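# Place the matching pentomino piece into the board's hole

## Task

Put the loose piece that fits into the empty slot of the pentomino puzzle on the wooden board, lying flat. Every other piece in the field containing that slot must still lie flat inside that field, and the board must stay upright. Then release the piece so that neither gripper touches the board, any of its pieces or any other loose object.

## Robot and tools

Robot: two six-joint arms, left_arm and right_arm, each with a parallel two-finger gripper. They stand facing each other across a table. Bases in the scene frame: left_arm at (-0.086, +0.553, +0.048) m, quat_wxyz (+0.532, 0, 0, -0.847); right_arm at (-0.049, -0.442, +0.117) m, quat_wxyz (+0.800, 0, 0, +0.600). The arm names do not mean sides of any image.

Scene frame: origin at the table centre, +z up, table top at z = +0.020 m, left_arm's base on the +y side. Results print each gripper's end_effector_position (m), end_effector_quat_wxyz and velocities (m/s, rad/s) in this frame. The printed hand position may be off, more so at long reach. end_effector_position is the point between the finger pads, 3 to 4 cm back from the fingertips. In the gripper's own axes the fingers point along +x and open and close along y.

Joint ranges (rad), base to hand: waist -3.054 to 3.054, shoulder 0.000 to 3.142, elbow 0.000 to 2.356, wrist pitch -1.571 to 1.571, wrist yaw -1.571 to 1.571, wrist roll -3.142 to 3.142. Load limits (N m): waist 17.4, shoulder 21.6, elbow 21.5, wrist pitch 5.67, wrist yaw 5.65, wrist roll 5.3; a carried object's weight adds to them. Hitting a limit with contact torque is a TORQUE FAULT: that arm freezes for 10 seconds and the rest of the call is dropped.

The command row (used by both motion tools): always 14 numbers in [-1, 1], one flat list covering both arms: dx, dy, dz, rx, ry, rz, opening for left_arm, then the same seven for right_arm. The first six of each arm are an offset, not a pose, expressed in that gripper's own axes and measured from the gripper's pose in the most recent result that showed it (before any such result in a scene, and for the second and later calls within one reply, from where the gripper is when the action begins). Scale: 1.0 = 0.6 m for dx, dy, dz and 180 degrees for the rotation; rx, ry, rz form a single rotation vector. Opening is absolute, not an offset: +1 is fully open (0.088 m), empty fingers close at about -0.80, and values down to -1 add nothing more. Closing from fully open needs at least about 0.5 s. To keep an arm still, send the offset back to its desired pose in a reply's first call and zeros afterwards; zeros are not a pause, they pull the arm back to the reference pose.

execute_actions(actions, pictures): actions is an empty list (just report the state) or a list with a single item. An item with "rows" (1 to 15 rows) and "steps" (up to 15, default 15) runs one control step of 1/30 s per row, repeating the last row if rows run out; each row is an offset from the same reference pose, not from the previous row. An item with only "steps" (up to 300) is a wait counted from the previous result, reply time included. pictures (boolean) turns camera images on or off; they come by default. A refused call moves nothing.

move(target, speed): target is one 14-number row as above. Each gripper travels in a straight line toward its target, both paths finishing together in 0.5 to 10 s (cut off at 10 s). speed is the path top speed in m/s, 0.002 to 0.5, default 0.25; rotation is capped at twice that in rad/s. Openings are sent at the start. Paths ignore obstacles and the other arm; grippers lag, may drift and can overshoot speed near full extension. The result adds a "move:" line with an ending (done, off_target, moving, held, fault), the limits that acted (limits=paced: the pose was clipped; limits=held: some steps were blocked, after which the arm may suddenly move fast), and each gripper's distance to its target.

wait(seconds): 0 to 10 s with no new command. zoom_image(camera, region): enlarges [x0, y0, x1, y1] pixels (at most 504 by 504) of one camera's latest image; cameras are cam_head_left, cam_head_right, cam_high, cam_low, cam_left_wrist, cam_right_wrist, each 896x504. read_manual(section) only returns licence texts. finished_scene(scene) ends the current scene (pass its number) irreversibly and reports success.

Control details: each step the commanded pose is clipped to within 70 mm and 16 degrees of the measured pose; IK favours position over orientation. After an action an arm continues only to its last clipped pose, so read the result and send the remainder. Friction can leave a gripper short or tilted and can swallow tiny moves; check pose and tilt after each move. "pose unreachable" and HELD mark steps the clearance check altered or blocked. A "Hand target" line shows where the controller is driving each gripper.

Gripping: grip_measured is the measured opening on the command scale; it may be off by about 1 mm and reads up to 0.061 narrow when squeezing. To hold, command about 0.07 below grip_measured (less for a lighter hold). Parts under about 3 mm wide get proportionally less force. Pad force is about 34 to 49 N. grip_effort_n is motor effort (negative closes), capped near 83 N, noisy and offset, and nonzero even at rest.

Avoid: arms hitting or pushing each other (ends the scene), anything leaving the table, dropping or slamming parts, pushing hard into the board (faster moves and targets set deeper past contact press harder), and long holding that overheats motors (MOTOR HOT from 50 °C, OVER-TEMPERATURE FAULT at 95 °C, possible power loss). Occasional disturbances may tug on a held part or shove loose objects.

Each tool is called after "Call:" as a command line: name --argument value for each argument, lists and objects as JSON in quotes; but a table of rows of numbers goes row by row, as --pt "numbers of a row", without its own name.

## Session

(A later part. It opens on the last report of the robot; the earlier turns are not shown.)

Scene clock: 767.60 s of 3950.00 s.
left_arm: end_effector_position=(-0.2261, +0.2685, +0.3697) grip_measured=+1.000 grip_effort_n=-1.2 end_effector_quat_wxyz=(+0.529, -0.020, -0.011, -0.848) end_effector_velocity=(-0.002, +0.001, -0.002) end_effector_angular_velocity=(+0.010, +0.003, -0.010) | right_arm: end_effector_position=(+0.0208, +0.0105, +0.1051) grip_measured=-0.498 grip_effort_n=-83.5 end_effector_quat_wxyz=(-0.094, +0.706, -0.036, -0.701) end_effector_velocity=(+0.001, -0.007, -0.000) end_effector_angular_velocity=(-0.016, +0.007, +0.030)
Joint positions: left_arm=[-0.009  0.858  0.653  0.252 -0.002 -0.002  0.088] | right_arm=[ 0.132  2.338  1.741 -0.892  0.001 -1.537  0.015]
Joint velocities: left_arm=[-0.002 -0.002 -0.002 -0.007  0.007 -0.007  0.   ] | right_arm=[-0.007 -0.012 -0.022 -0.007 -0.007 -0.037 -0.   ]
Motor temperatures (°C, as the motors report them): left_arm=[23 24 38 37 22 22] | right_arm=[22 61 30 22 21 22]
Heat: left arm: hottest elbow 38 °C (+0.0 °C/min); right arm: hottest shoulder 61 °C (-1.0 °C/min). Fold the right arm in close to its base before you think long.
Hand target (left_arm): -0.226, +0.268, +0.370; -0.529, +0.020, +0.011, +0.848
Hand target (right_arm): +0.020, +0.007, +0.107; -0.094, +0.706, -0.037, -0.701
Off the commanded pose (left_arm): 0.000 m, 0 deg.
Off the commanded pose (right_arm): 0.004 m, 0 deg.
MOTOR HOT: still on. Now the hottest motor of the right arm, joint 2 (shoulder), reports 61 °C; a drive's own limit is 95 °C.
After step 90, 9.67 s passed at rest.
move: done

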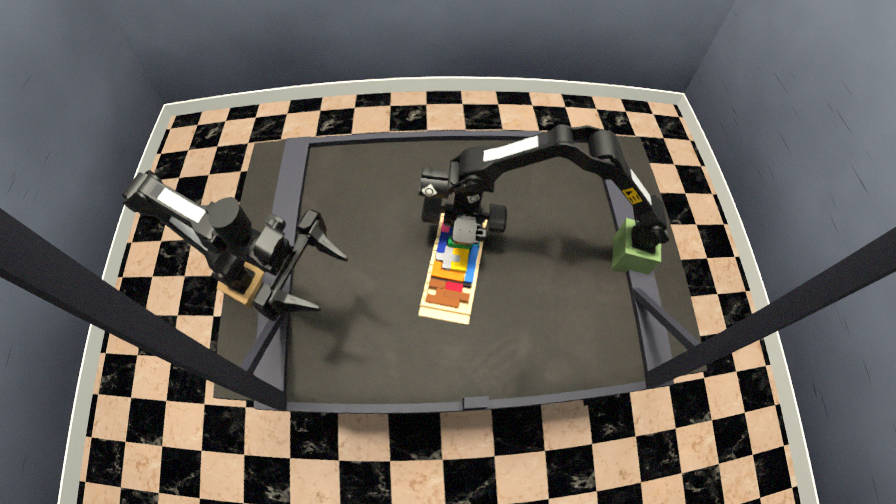

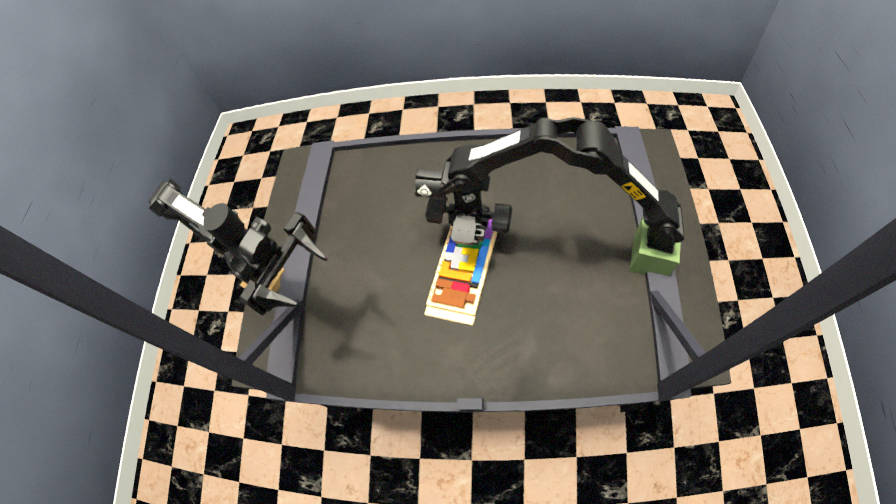

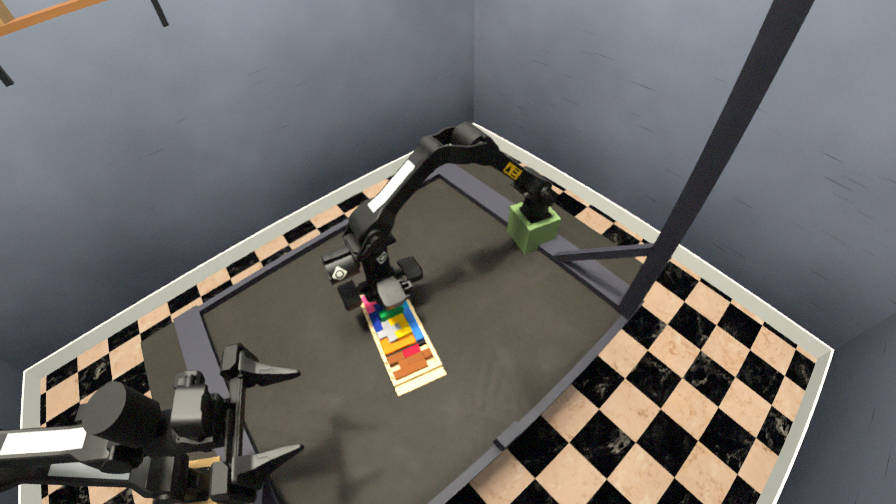

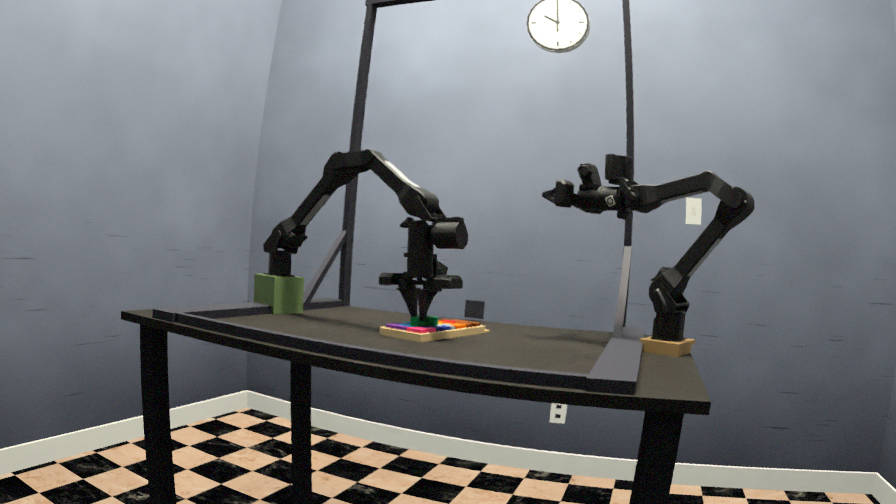

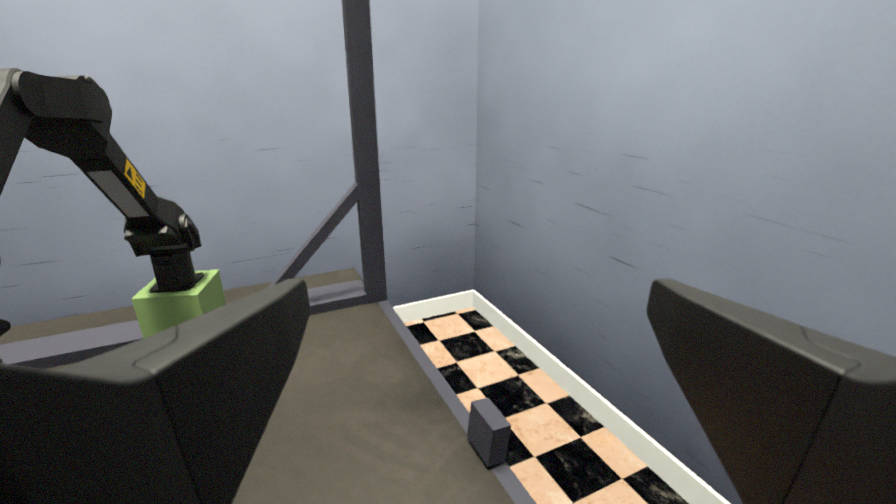

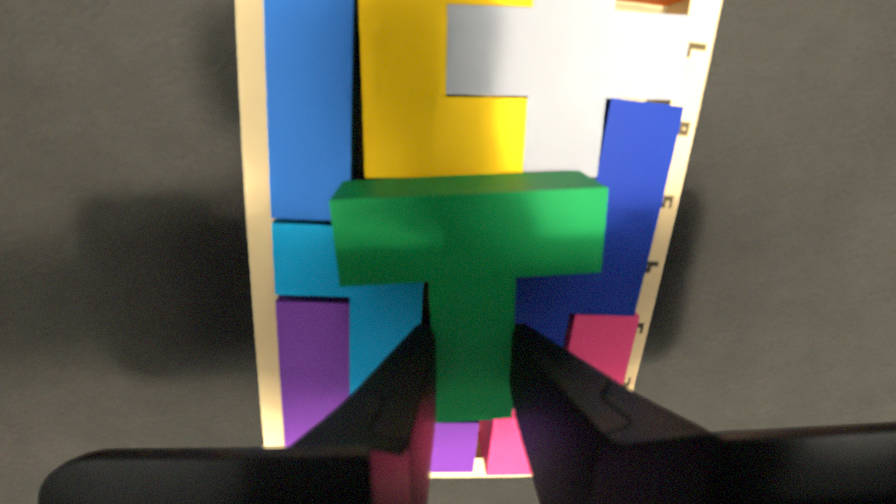

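Looks aligned. Release here (fingers would block descent) and lift.

Call:
move --target '[0,0,0,0,0,0,1,0,0,0,0,0,0,0.2]' --speed 0.03

Call:
move --target '[0,0,0,0,0,0,1,-0.07,0,0,0,0,0,0.2]' --speed 0.08

Scene clock: 775.47 s of 3950.00 s.
left_arm: end_effector_position=(-0.2261, +0.2685, +0.3697) grip_measured=+1.000 grip_effort_n=-1.2 end_effector_quat_wxyz=(+0.529, -0.020, -0.011, -0.848) end_effector_velocity=(+0.001, +0.000, +0.000) end_effector_angular_velocity=(+0.006, +0.006, +0.005) | right_arm: end_effector_position=(+0.0207, +0.0103, +0.1051) grip_measured=+0.194 grip_effort_n=16.5 end_effector_quat_wxyz=(-0.094, +0.706, -0.036, -0.701) end_effector_velocity=(+0.002, -0.002, +0.000) end_effector_angular_velocity=(-0.008, -0.007, +0.004)
Joint positions: left_arm=[-0.009  0.858  0.653  0.252 -0.002 -0.002  0.088] | right_arm=[ 0.132  2.337  1.74  -0.891  0.001 -1.537  0.049]
Joint velocities: left_arm=[-0.002 -0.002  0.002 -0.007 -0.007 -0.007  0.   ] | right_arm=[-0.002 -0.002 -0.002 -0.007  0.007 -0.007  0.001]
Motor temperatures (°C, as the motors report them): left_arm=[23 24 38 37 22 22] | right_arm=[22 62 30 22 21 22]
Heat: left arm: hottest elbow 38 °C (+0.0 °C/min); right arm: hottest shoulder 62 °C (-1.0 °C/min). Fold the right arm in close to its base before you think long.
Hand target (left_arm): -0.226, +0.268, +0.370; -0.529, +0.020, +0.011, +0.848
Hand target (right_arm): +0.021, +0.011, +0.105; -0.094, +0.706, -0.036, -0.701
Off the commanded pose (left_arm): 0.000 m, 0 deg.
Off the commanded pose (right_arm): 0.000 m, 0 deg.
MOTOR HOT: still on. Now the hottest motor of the right arm, joint 2 (shoulder), reports 62 °C; a drive's own limit is 95 °C.
After step 90, 4.13 s passed at rest.
move: done

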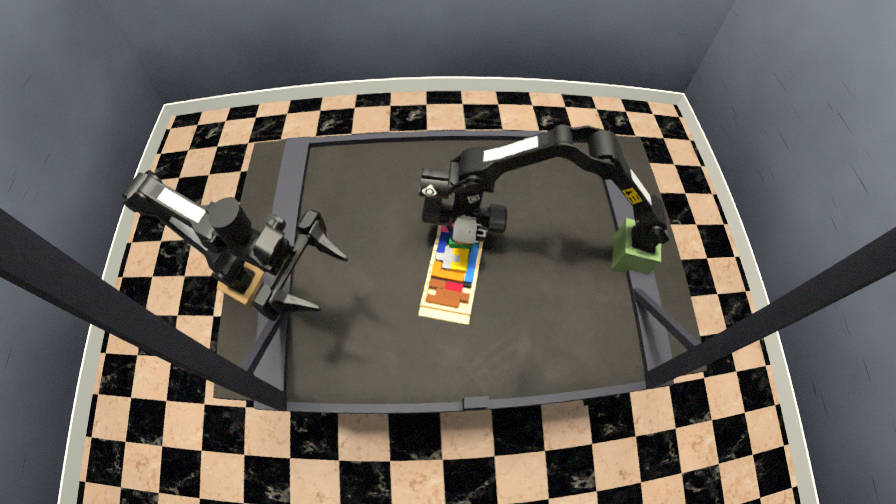

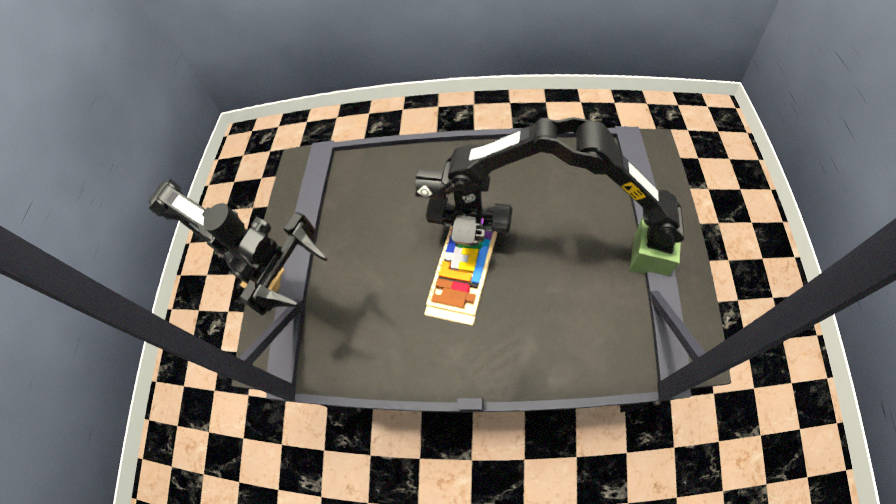

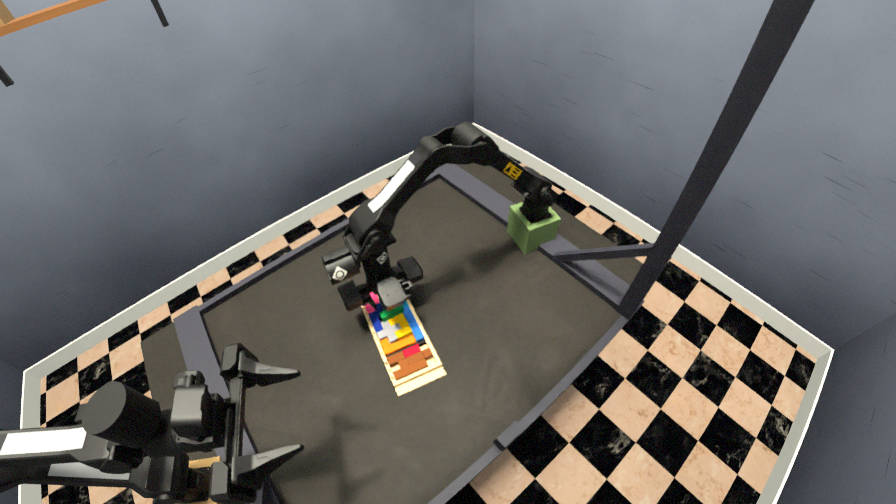

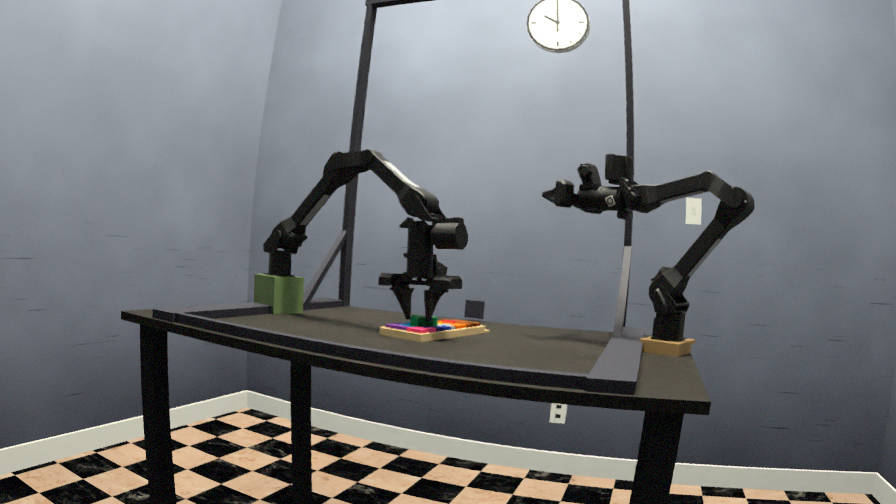

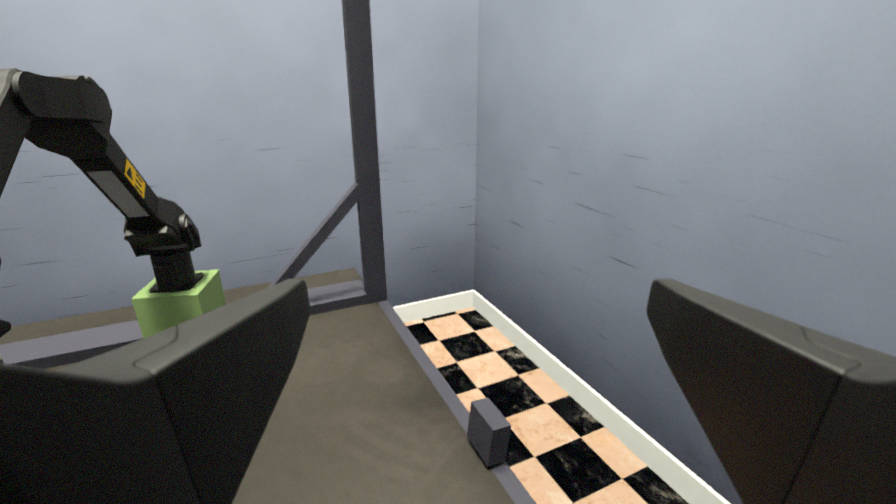

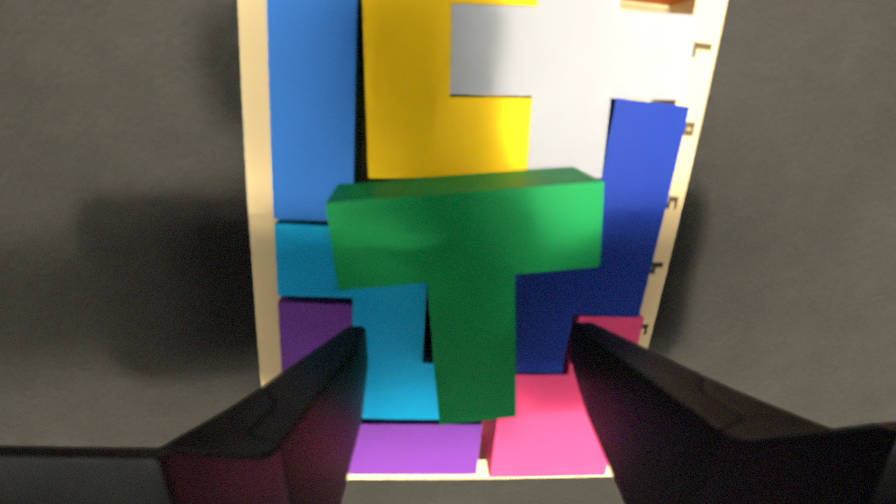

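Scene clock: 776.40 s of 3950.00 s.
left_arm: end_effector_position=(-0.2261, +0.2685, +0.3697) grip_measured=+1.000 grip_effort_n=-1.2 end_effector_quat_wxyz=(+0.529, -0.020, -0.011, -0.848) end_effector_velocity=(+0.000, +0.000, -0.002) end_effector_angular_velocity=(+0.010, +0.004, +0.005) | right_arm: end_effector_position=(+0.0196, +0.0027, +0.1363) grip_measured=+0.197 grip_effort_n=16.5 end_effector_quat_wxyz=(-0.085, +0.705, -0.046, -0.702) end_effector_velocity=(-0.000, -0.001, +0.002) end_effector_angular_velocity=(-0.001, +0.007, +0.005)
Joint positions: left_arm=[-0.009  0.858  0.653  0.252 -0.002 -0.002  0.088] | right_arm=[ 0.132  2.289  1.788 -1.014  0.001 -1.537  0.049]
Joint velocities: left_arm=[-0.002 -0.002 -0.002 -0.007 -0.007 -0.007  0.   ] | right_arm=[-0.002 -0.002  0.002 -0.007 -0.007 -0.007 -0.   ]
Motor temperatures (°C, as the motors report them): left_arm=[23 24 38 37 22 22] | right_arm=[22 62 30 22 21 22]
Heat: left arm: hottest elbow 38 °C (+0.0 °C/min); right arm: hottest shoulder 62 °C (-1.0 °C/min). Fold the right arm in close to its base before you think long.
Hand target (left_arm): -0.226, +0.268, +0.370; -0.529, +0.020, +0.011, +0.848
Hand target (right_arm): +0.020, +0.007, +0.147; -0.094, +0.706, -0.036, -0.701
Off the commanded pose (left_arm): 0.000 m, 0 deg.
Off the commanded pose (right_arm): 0.011 m, 2 deg.
MOTOR HOT: still on. Now the hottest motor of the right arm, joint 2 (shoulder), reports 62 °C; a drive's own limit is 95 °C.
move: off_target (right_arm)

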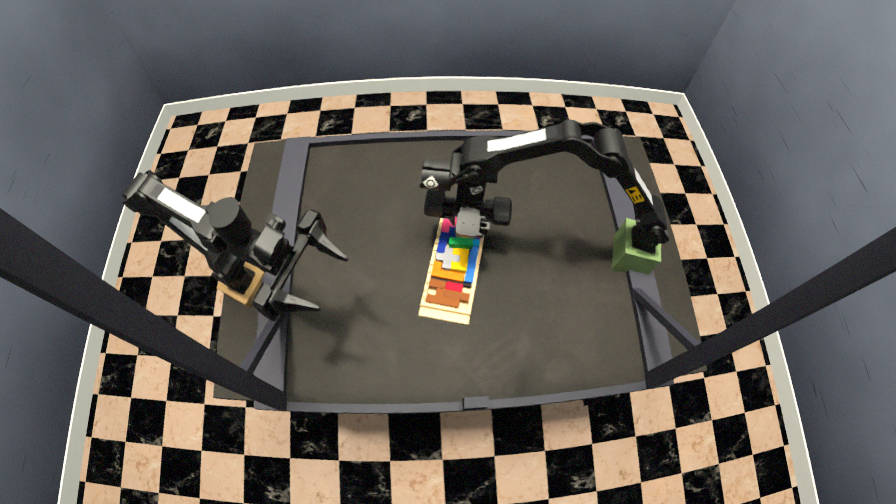

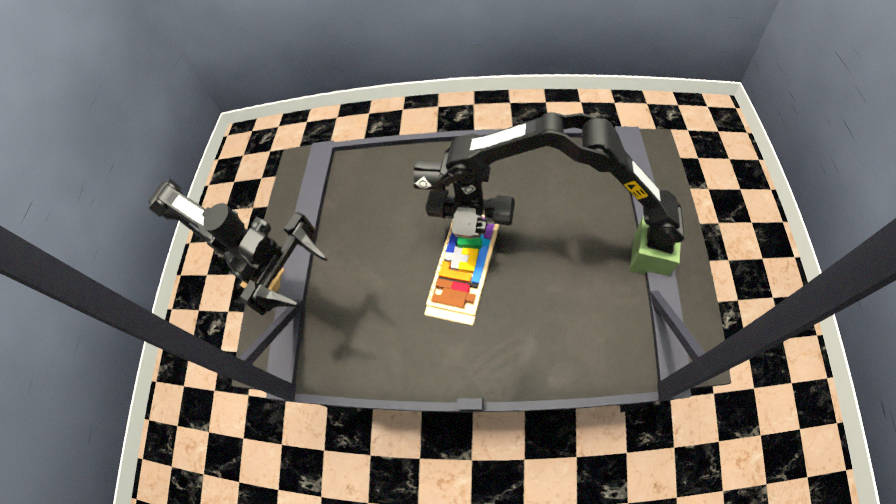

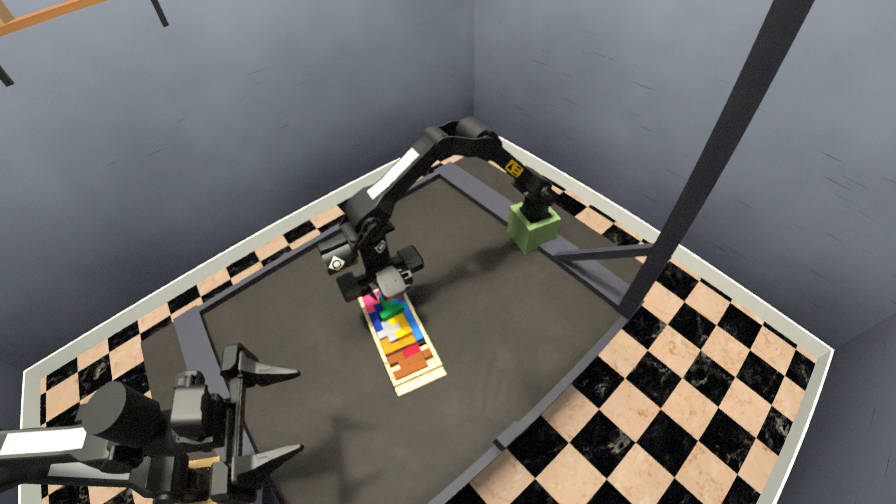

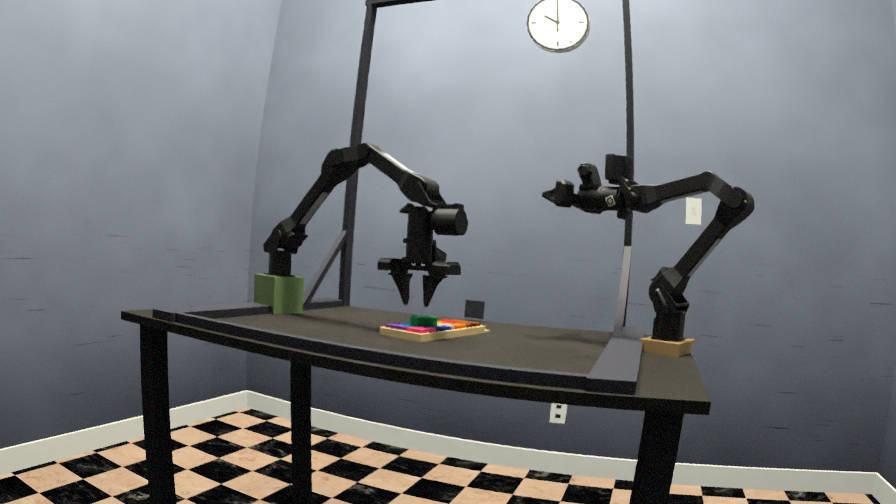

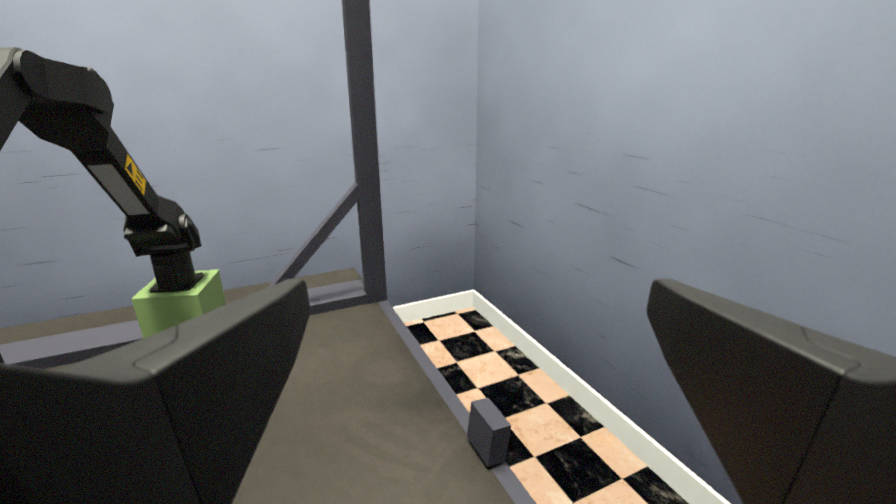

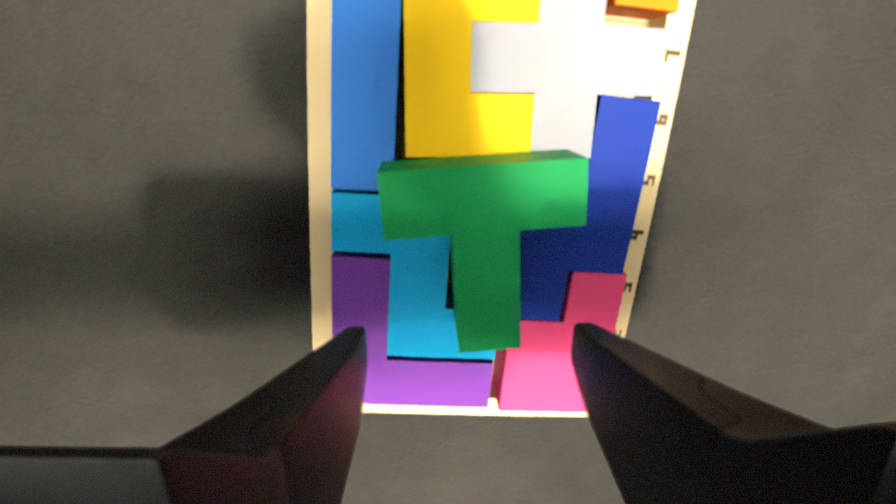

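Call:
move --target '[0,0,0,0,0,0,1,0,-0.003,0.032,0,0,0,-1]' --speed 0.08

Call:
move --target '[0,0,0,0,0,0,1,0.06,-0.006,0,0,0,0,-1]' --speed 0.03

Scene clock: 786.70 s of 3950.00 s.
left_arm: end_effector_position=(-0.2261, +0.2685, +0.3697) grip_measured=+1.000 grip_effort_n=-1.2 end_effector_quat_wxyz=(+0.529, -0.020, -0.011, -0.848) end_effector_velocity=(+0.000, -0.000, -0.011) end_effector_angular_velocity=(+0.041, -0.011, +0.005) | right_arm: end_effector_position=(+0.0016, +0.0055, +0.1377) grip_measured=-0.809 grip_effort_n=-83.5 end_effector_quat_wxyz=(-0.085, +0.705, -0.045, -0.703) end_effector_velocity=(-0.003, -0.003, +0.001) end_effector_angular_velocity=(-0.005, +0.023, -0.009)
Joint positions: left_arm=[-0.009  0.858  0.653  0.252 -0.002 -0.002  0.088] | right_arm=[ 0.172  2.289  1.794 -1.02   0.001 -1.498  0.   ]
Joint velocities: left_arm=[-0.002 -0.002 -0.007 -0.037 -0.007 -0.007  0.   ] | right_arm=[-0.002 -0.007 -0.007 -0.007 -0.022  0.007  0.   ]
Motor temperatures (°C, as the motors report them): left_arm=[23 24 38 37 22 22] | right_arm=[22 63 31 22 21 22]
Heat: left arm: hottest elbow 38 °C (+0.0 °C/min); right arm: hottest shoulder 63 °C (-1.0 °C/min). Fold the right arm in close to its base before you think long.
Hand target (left_arm): -0.226, +0.268, +0.370; -0.529, +0.020, +0.011, +0.848
Hand target (right_arm): +0.001, +0.008, +0.136; -0.085, +0.705, -0.046, -0.702
Off the commanded pose (left_arm): 0.000 m, 0 deg.
Off the commanded pose (right_arm): 0.003 m, 0 deg.
MOTOR HOT: still on. Now the hottest motor of the right arm, joint 2 (shoulder), reports 63 °C; a drive's own limit is 95 °C.
After step 90, 6.50 s passed at rest.
move: done

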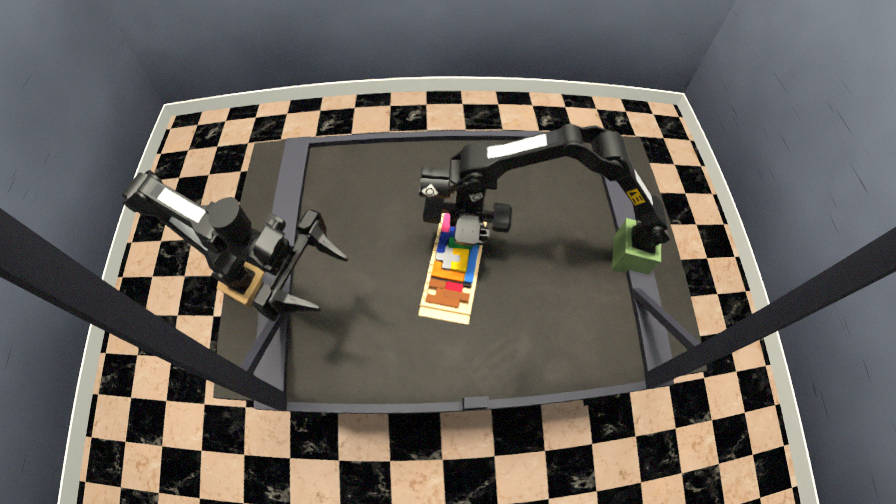

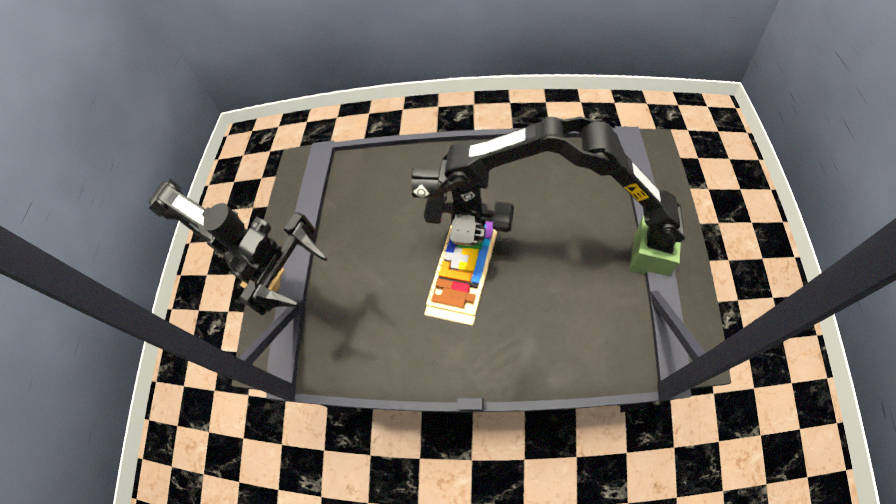

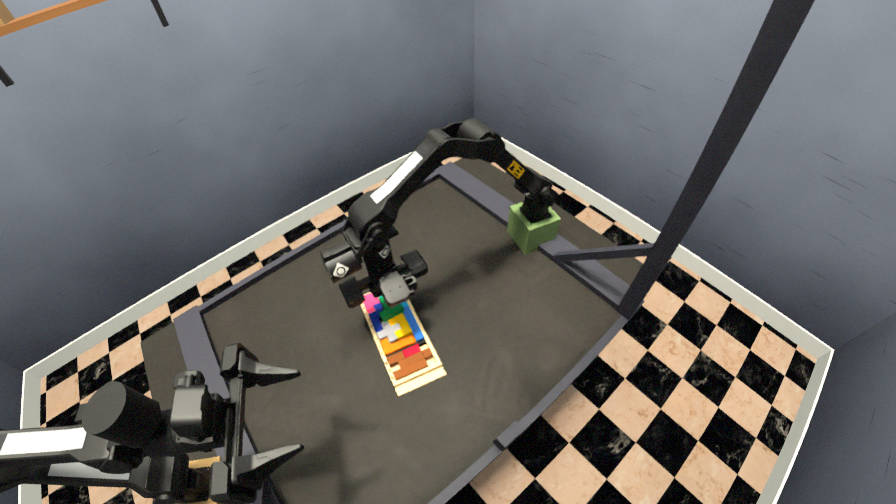

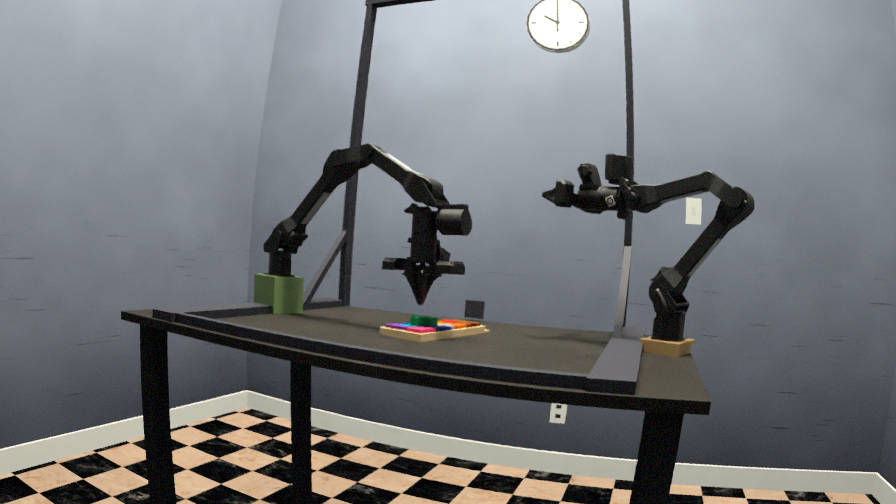

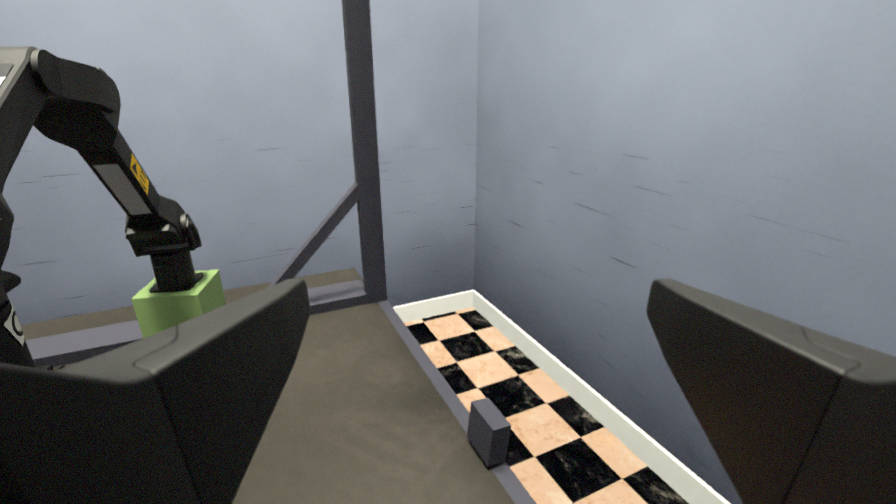

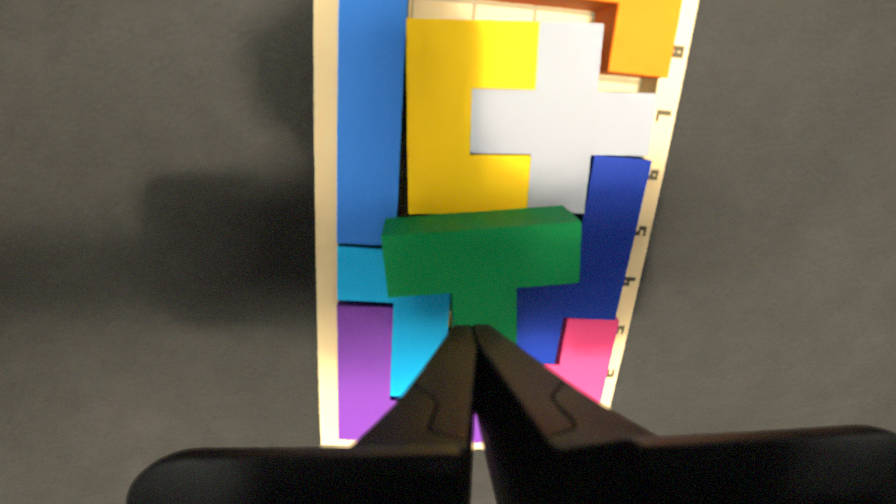

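Scene clock: 788.20 s of 3950.00 s.
left_arm: end_effector_position=(-0.2261, +0.2685, +0.3697) grip_measured=+1.000 grip_effort_n=-0.7 end_effector_quat_wxyz=(+0.529, -0.020, -0.011, -0.848) end_effector_velocity=(-0.002, +0.001, -0.002) end_effector_angular_velocity=(+0.010, +0.003, -0.010) | right_arm: end_effector_position=(+0.0027, +0.0155, +0.1128) grip_measured=-0.809 grip_effort_n=-83.5 end_effector_quat_wxyz=(-0.094, +0.705, -0.036, -0.702) end_effector_velocity=(+0.002, -0.002, +0.000) end_effector_angular_velocity=(-0.008, -0.007, +0.004)
Joint positions: left_arm=[-0.009  0.858  0.653  0.252 -0.002 -0.002  0.088] | right_arm=[ 0.172  2.337  1.772 -0.924  0.001 -1.498  0.   ]
Joint velocities: left_arm=[-0.002 -0.002 -0.002 -0.007  0.007 -0.007  0.   ] | right_arm=[-0.002 -0.002 -0.002 -0.007  0.007 -0.007  0.   ]
Motor temperatures (°C, as the motors report them): left_arm=[23 24 38 37 22 22] | right_arm=[22 63 31 22 21 22]
Heat: left arm: hottest elbow 38 °C (+0.0 °C/min); right arm: hottest shoulder 63 °C (-1.0 °C/min). Fold the right arm in close to its base before you think long.
Hand target (left_arm): -0.226, +0.268, +0.370; -0.529, +0.020, +0.011, +0.848
Hand target (right_arm): +0.003, +0.011, +0.102; -0.085, +0.705, -0.045, -0.703
Off the commanded pose (left_arm): 0.000 m, 0 deg.
Off the commanded pose (right_arm): 0.012 m, 2 deg.
MOTOR HOT: still on. Now the hottest motor of the right arm, joint 2 (shoulder), reports 63 °C; a drive's own limit is 95 °C.
move: off_target (right_arm)

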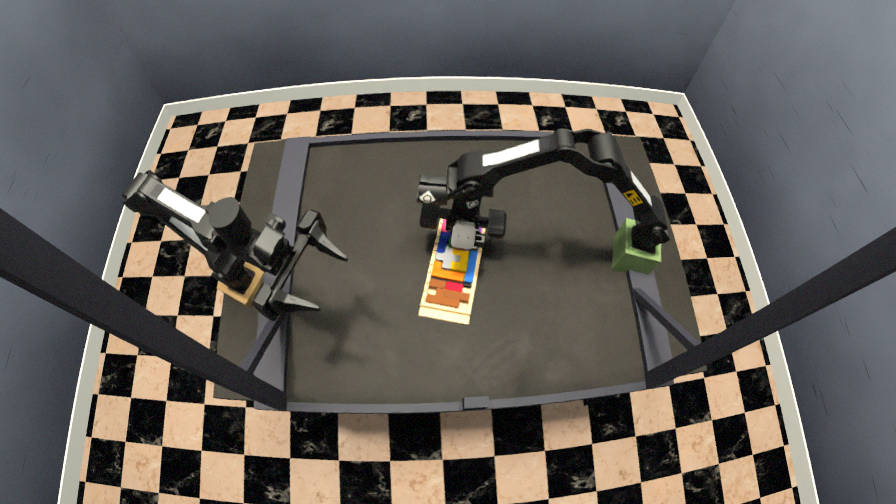

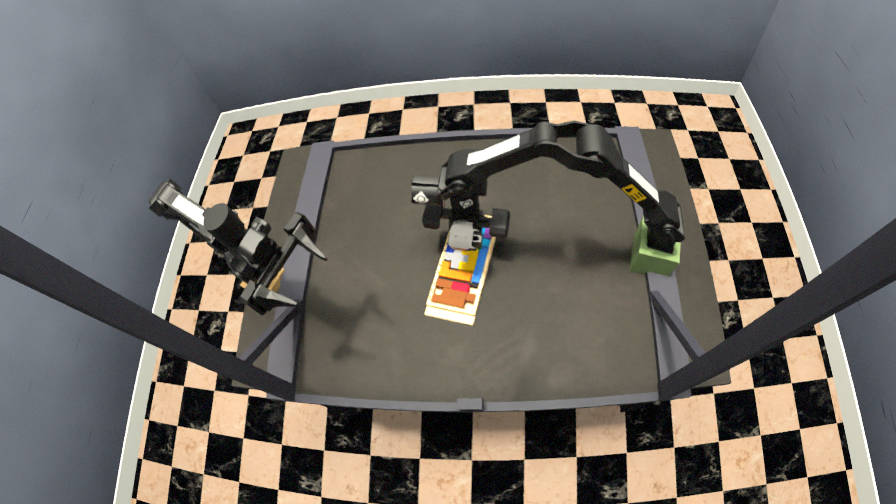

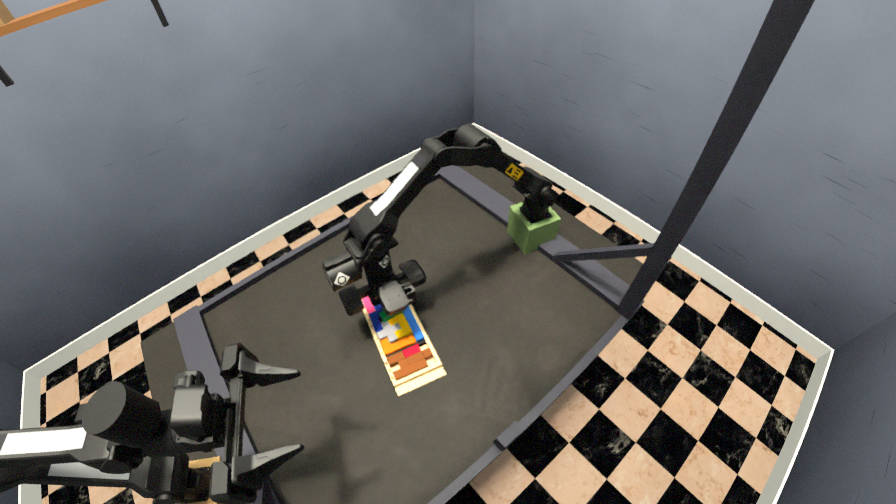

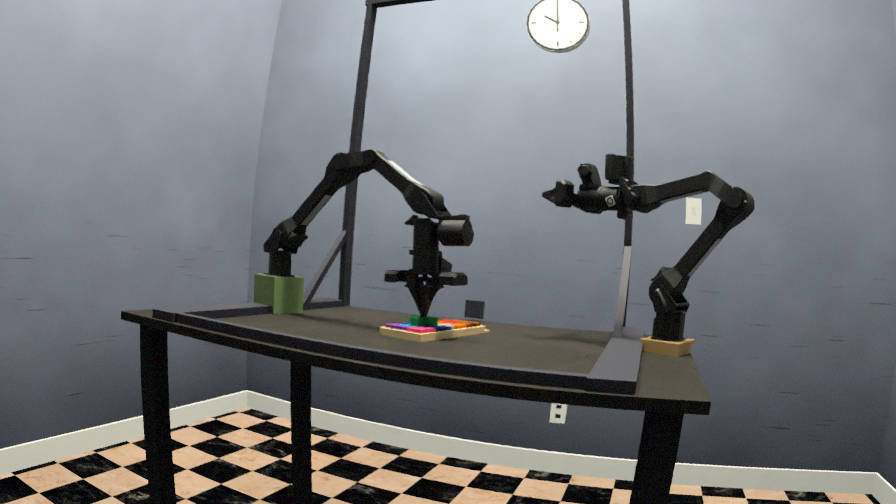

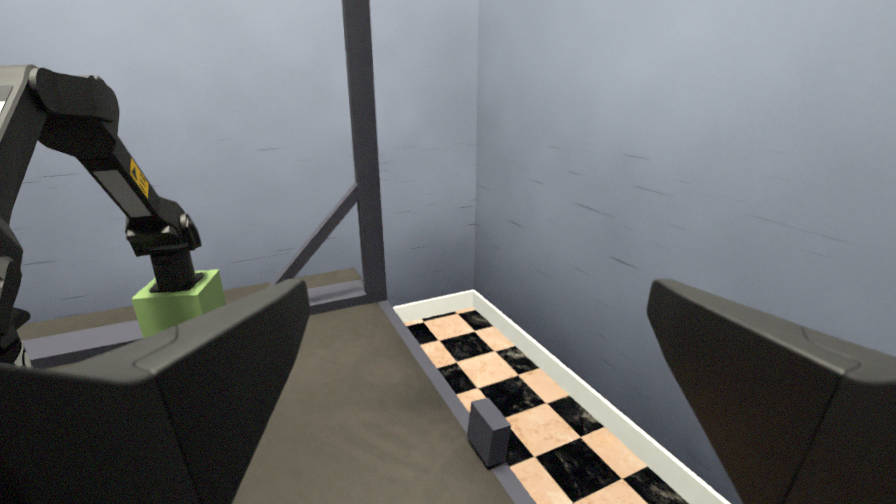

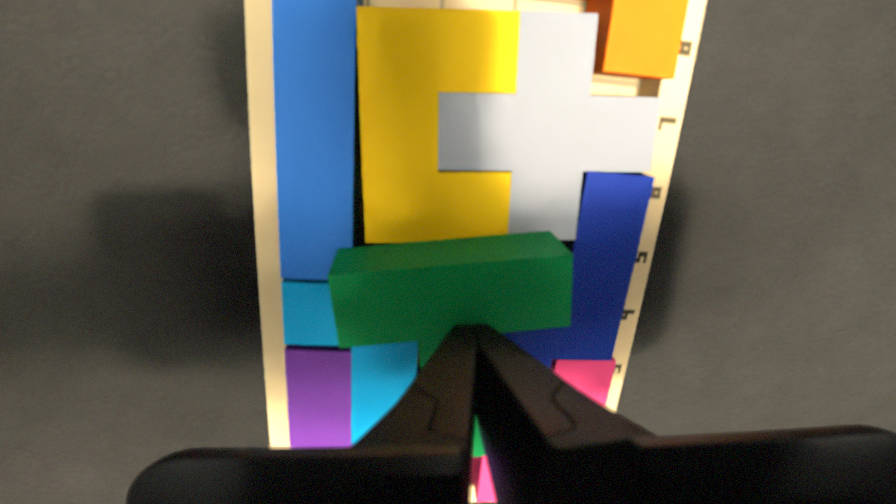

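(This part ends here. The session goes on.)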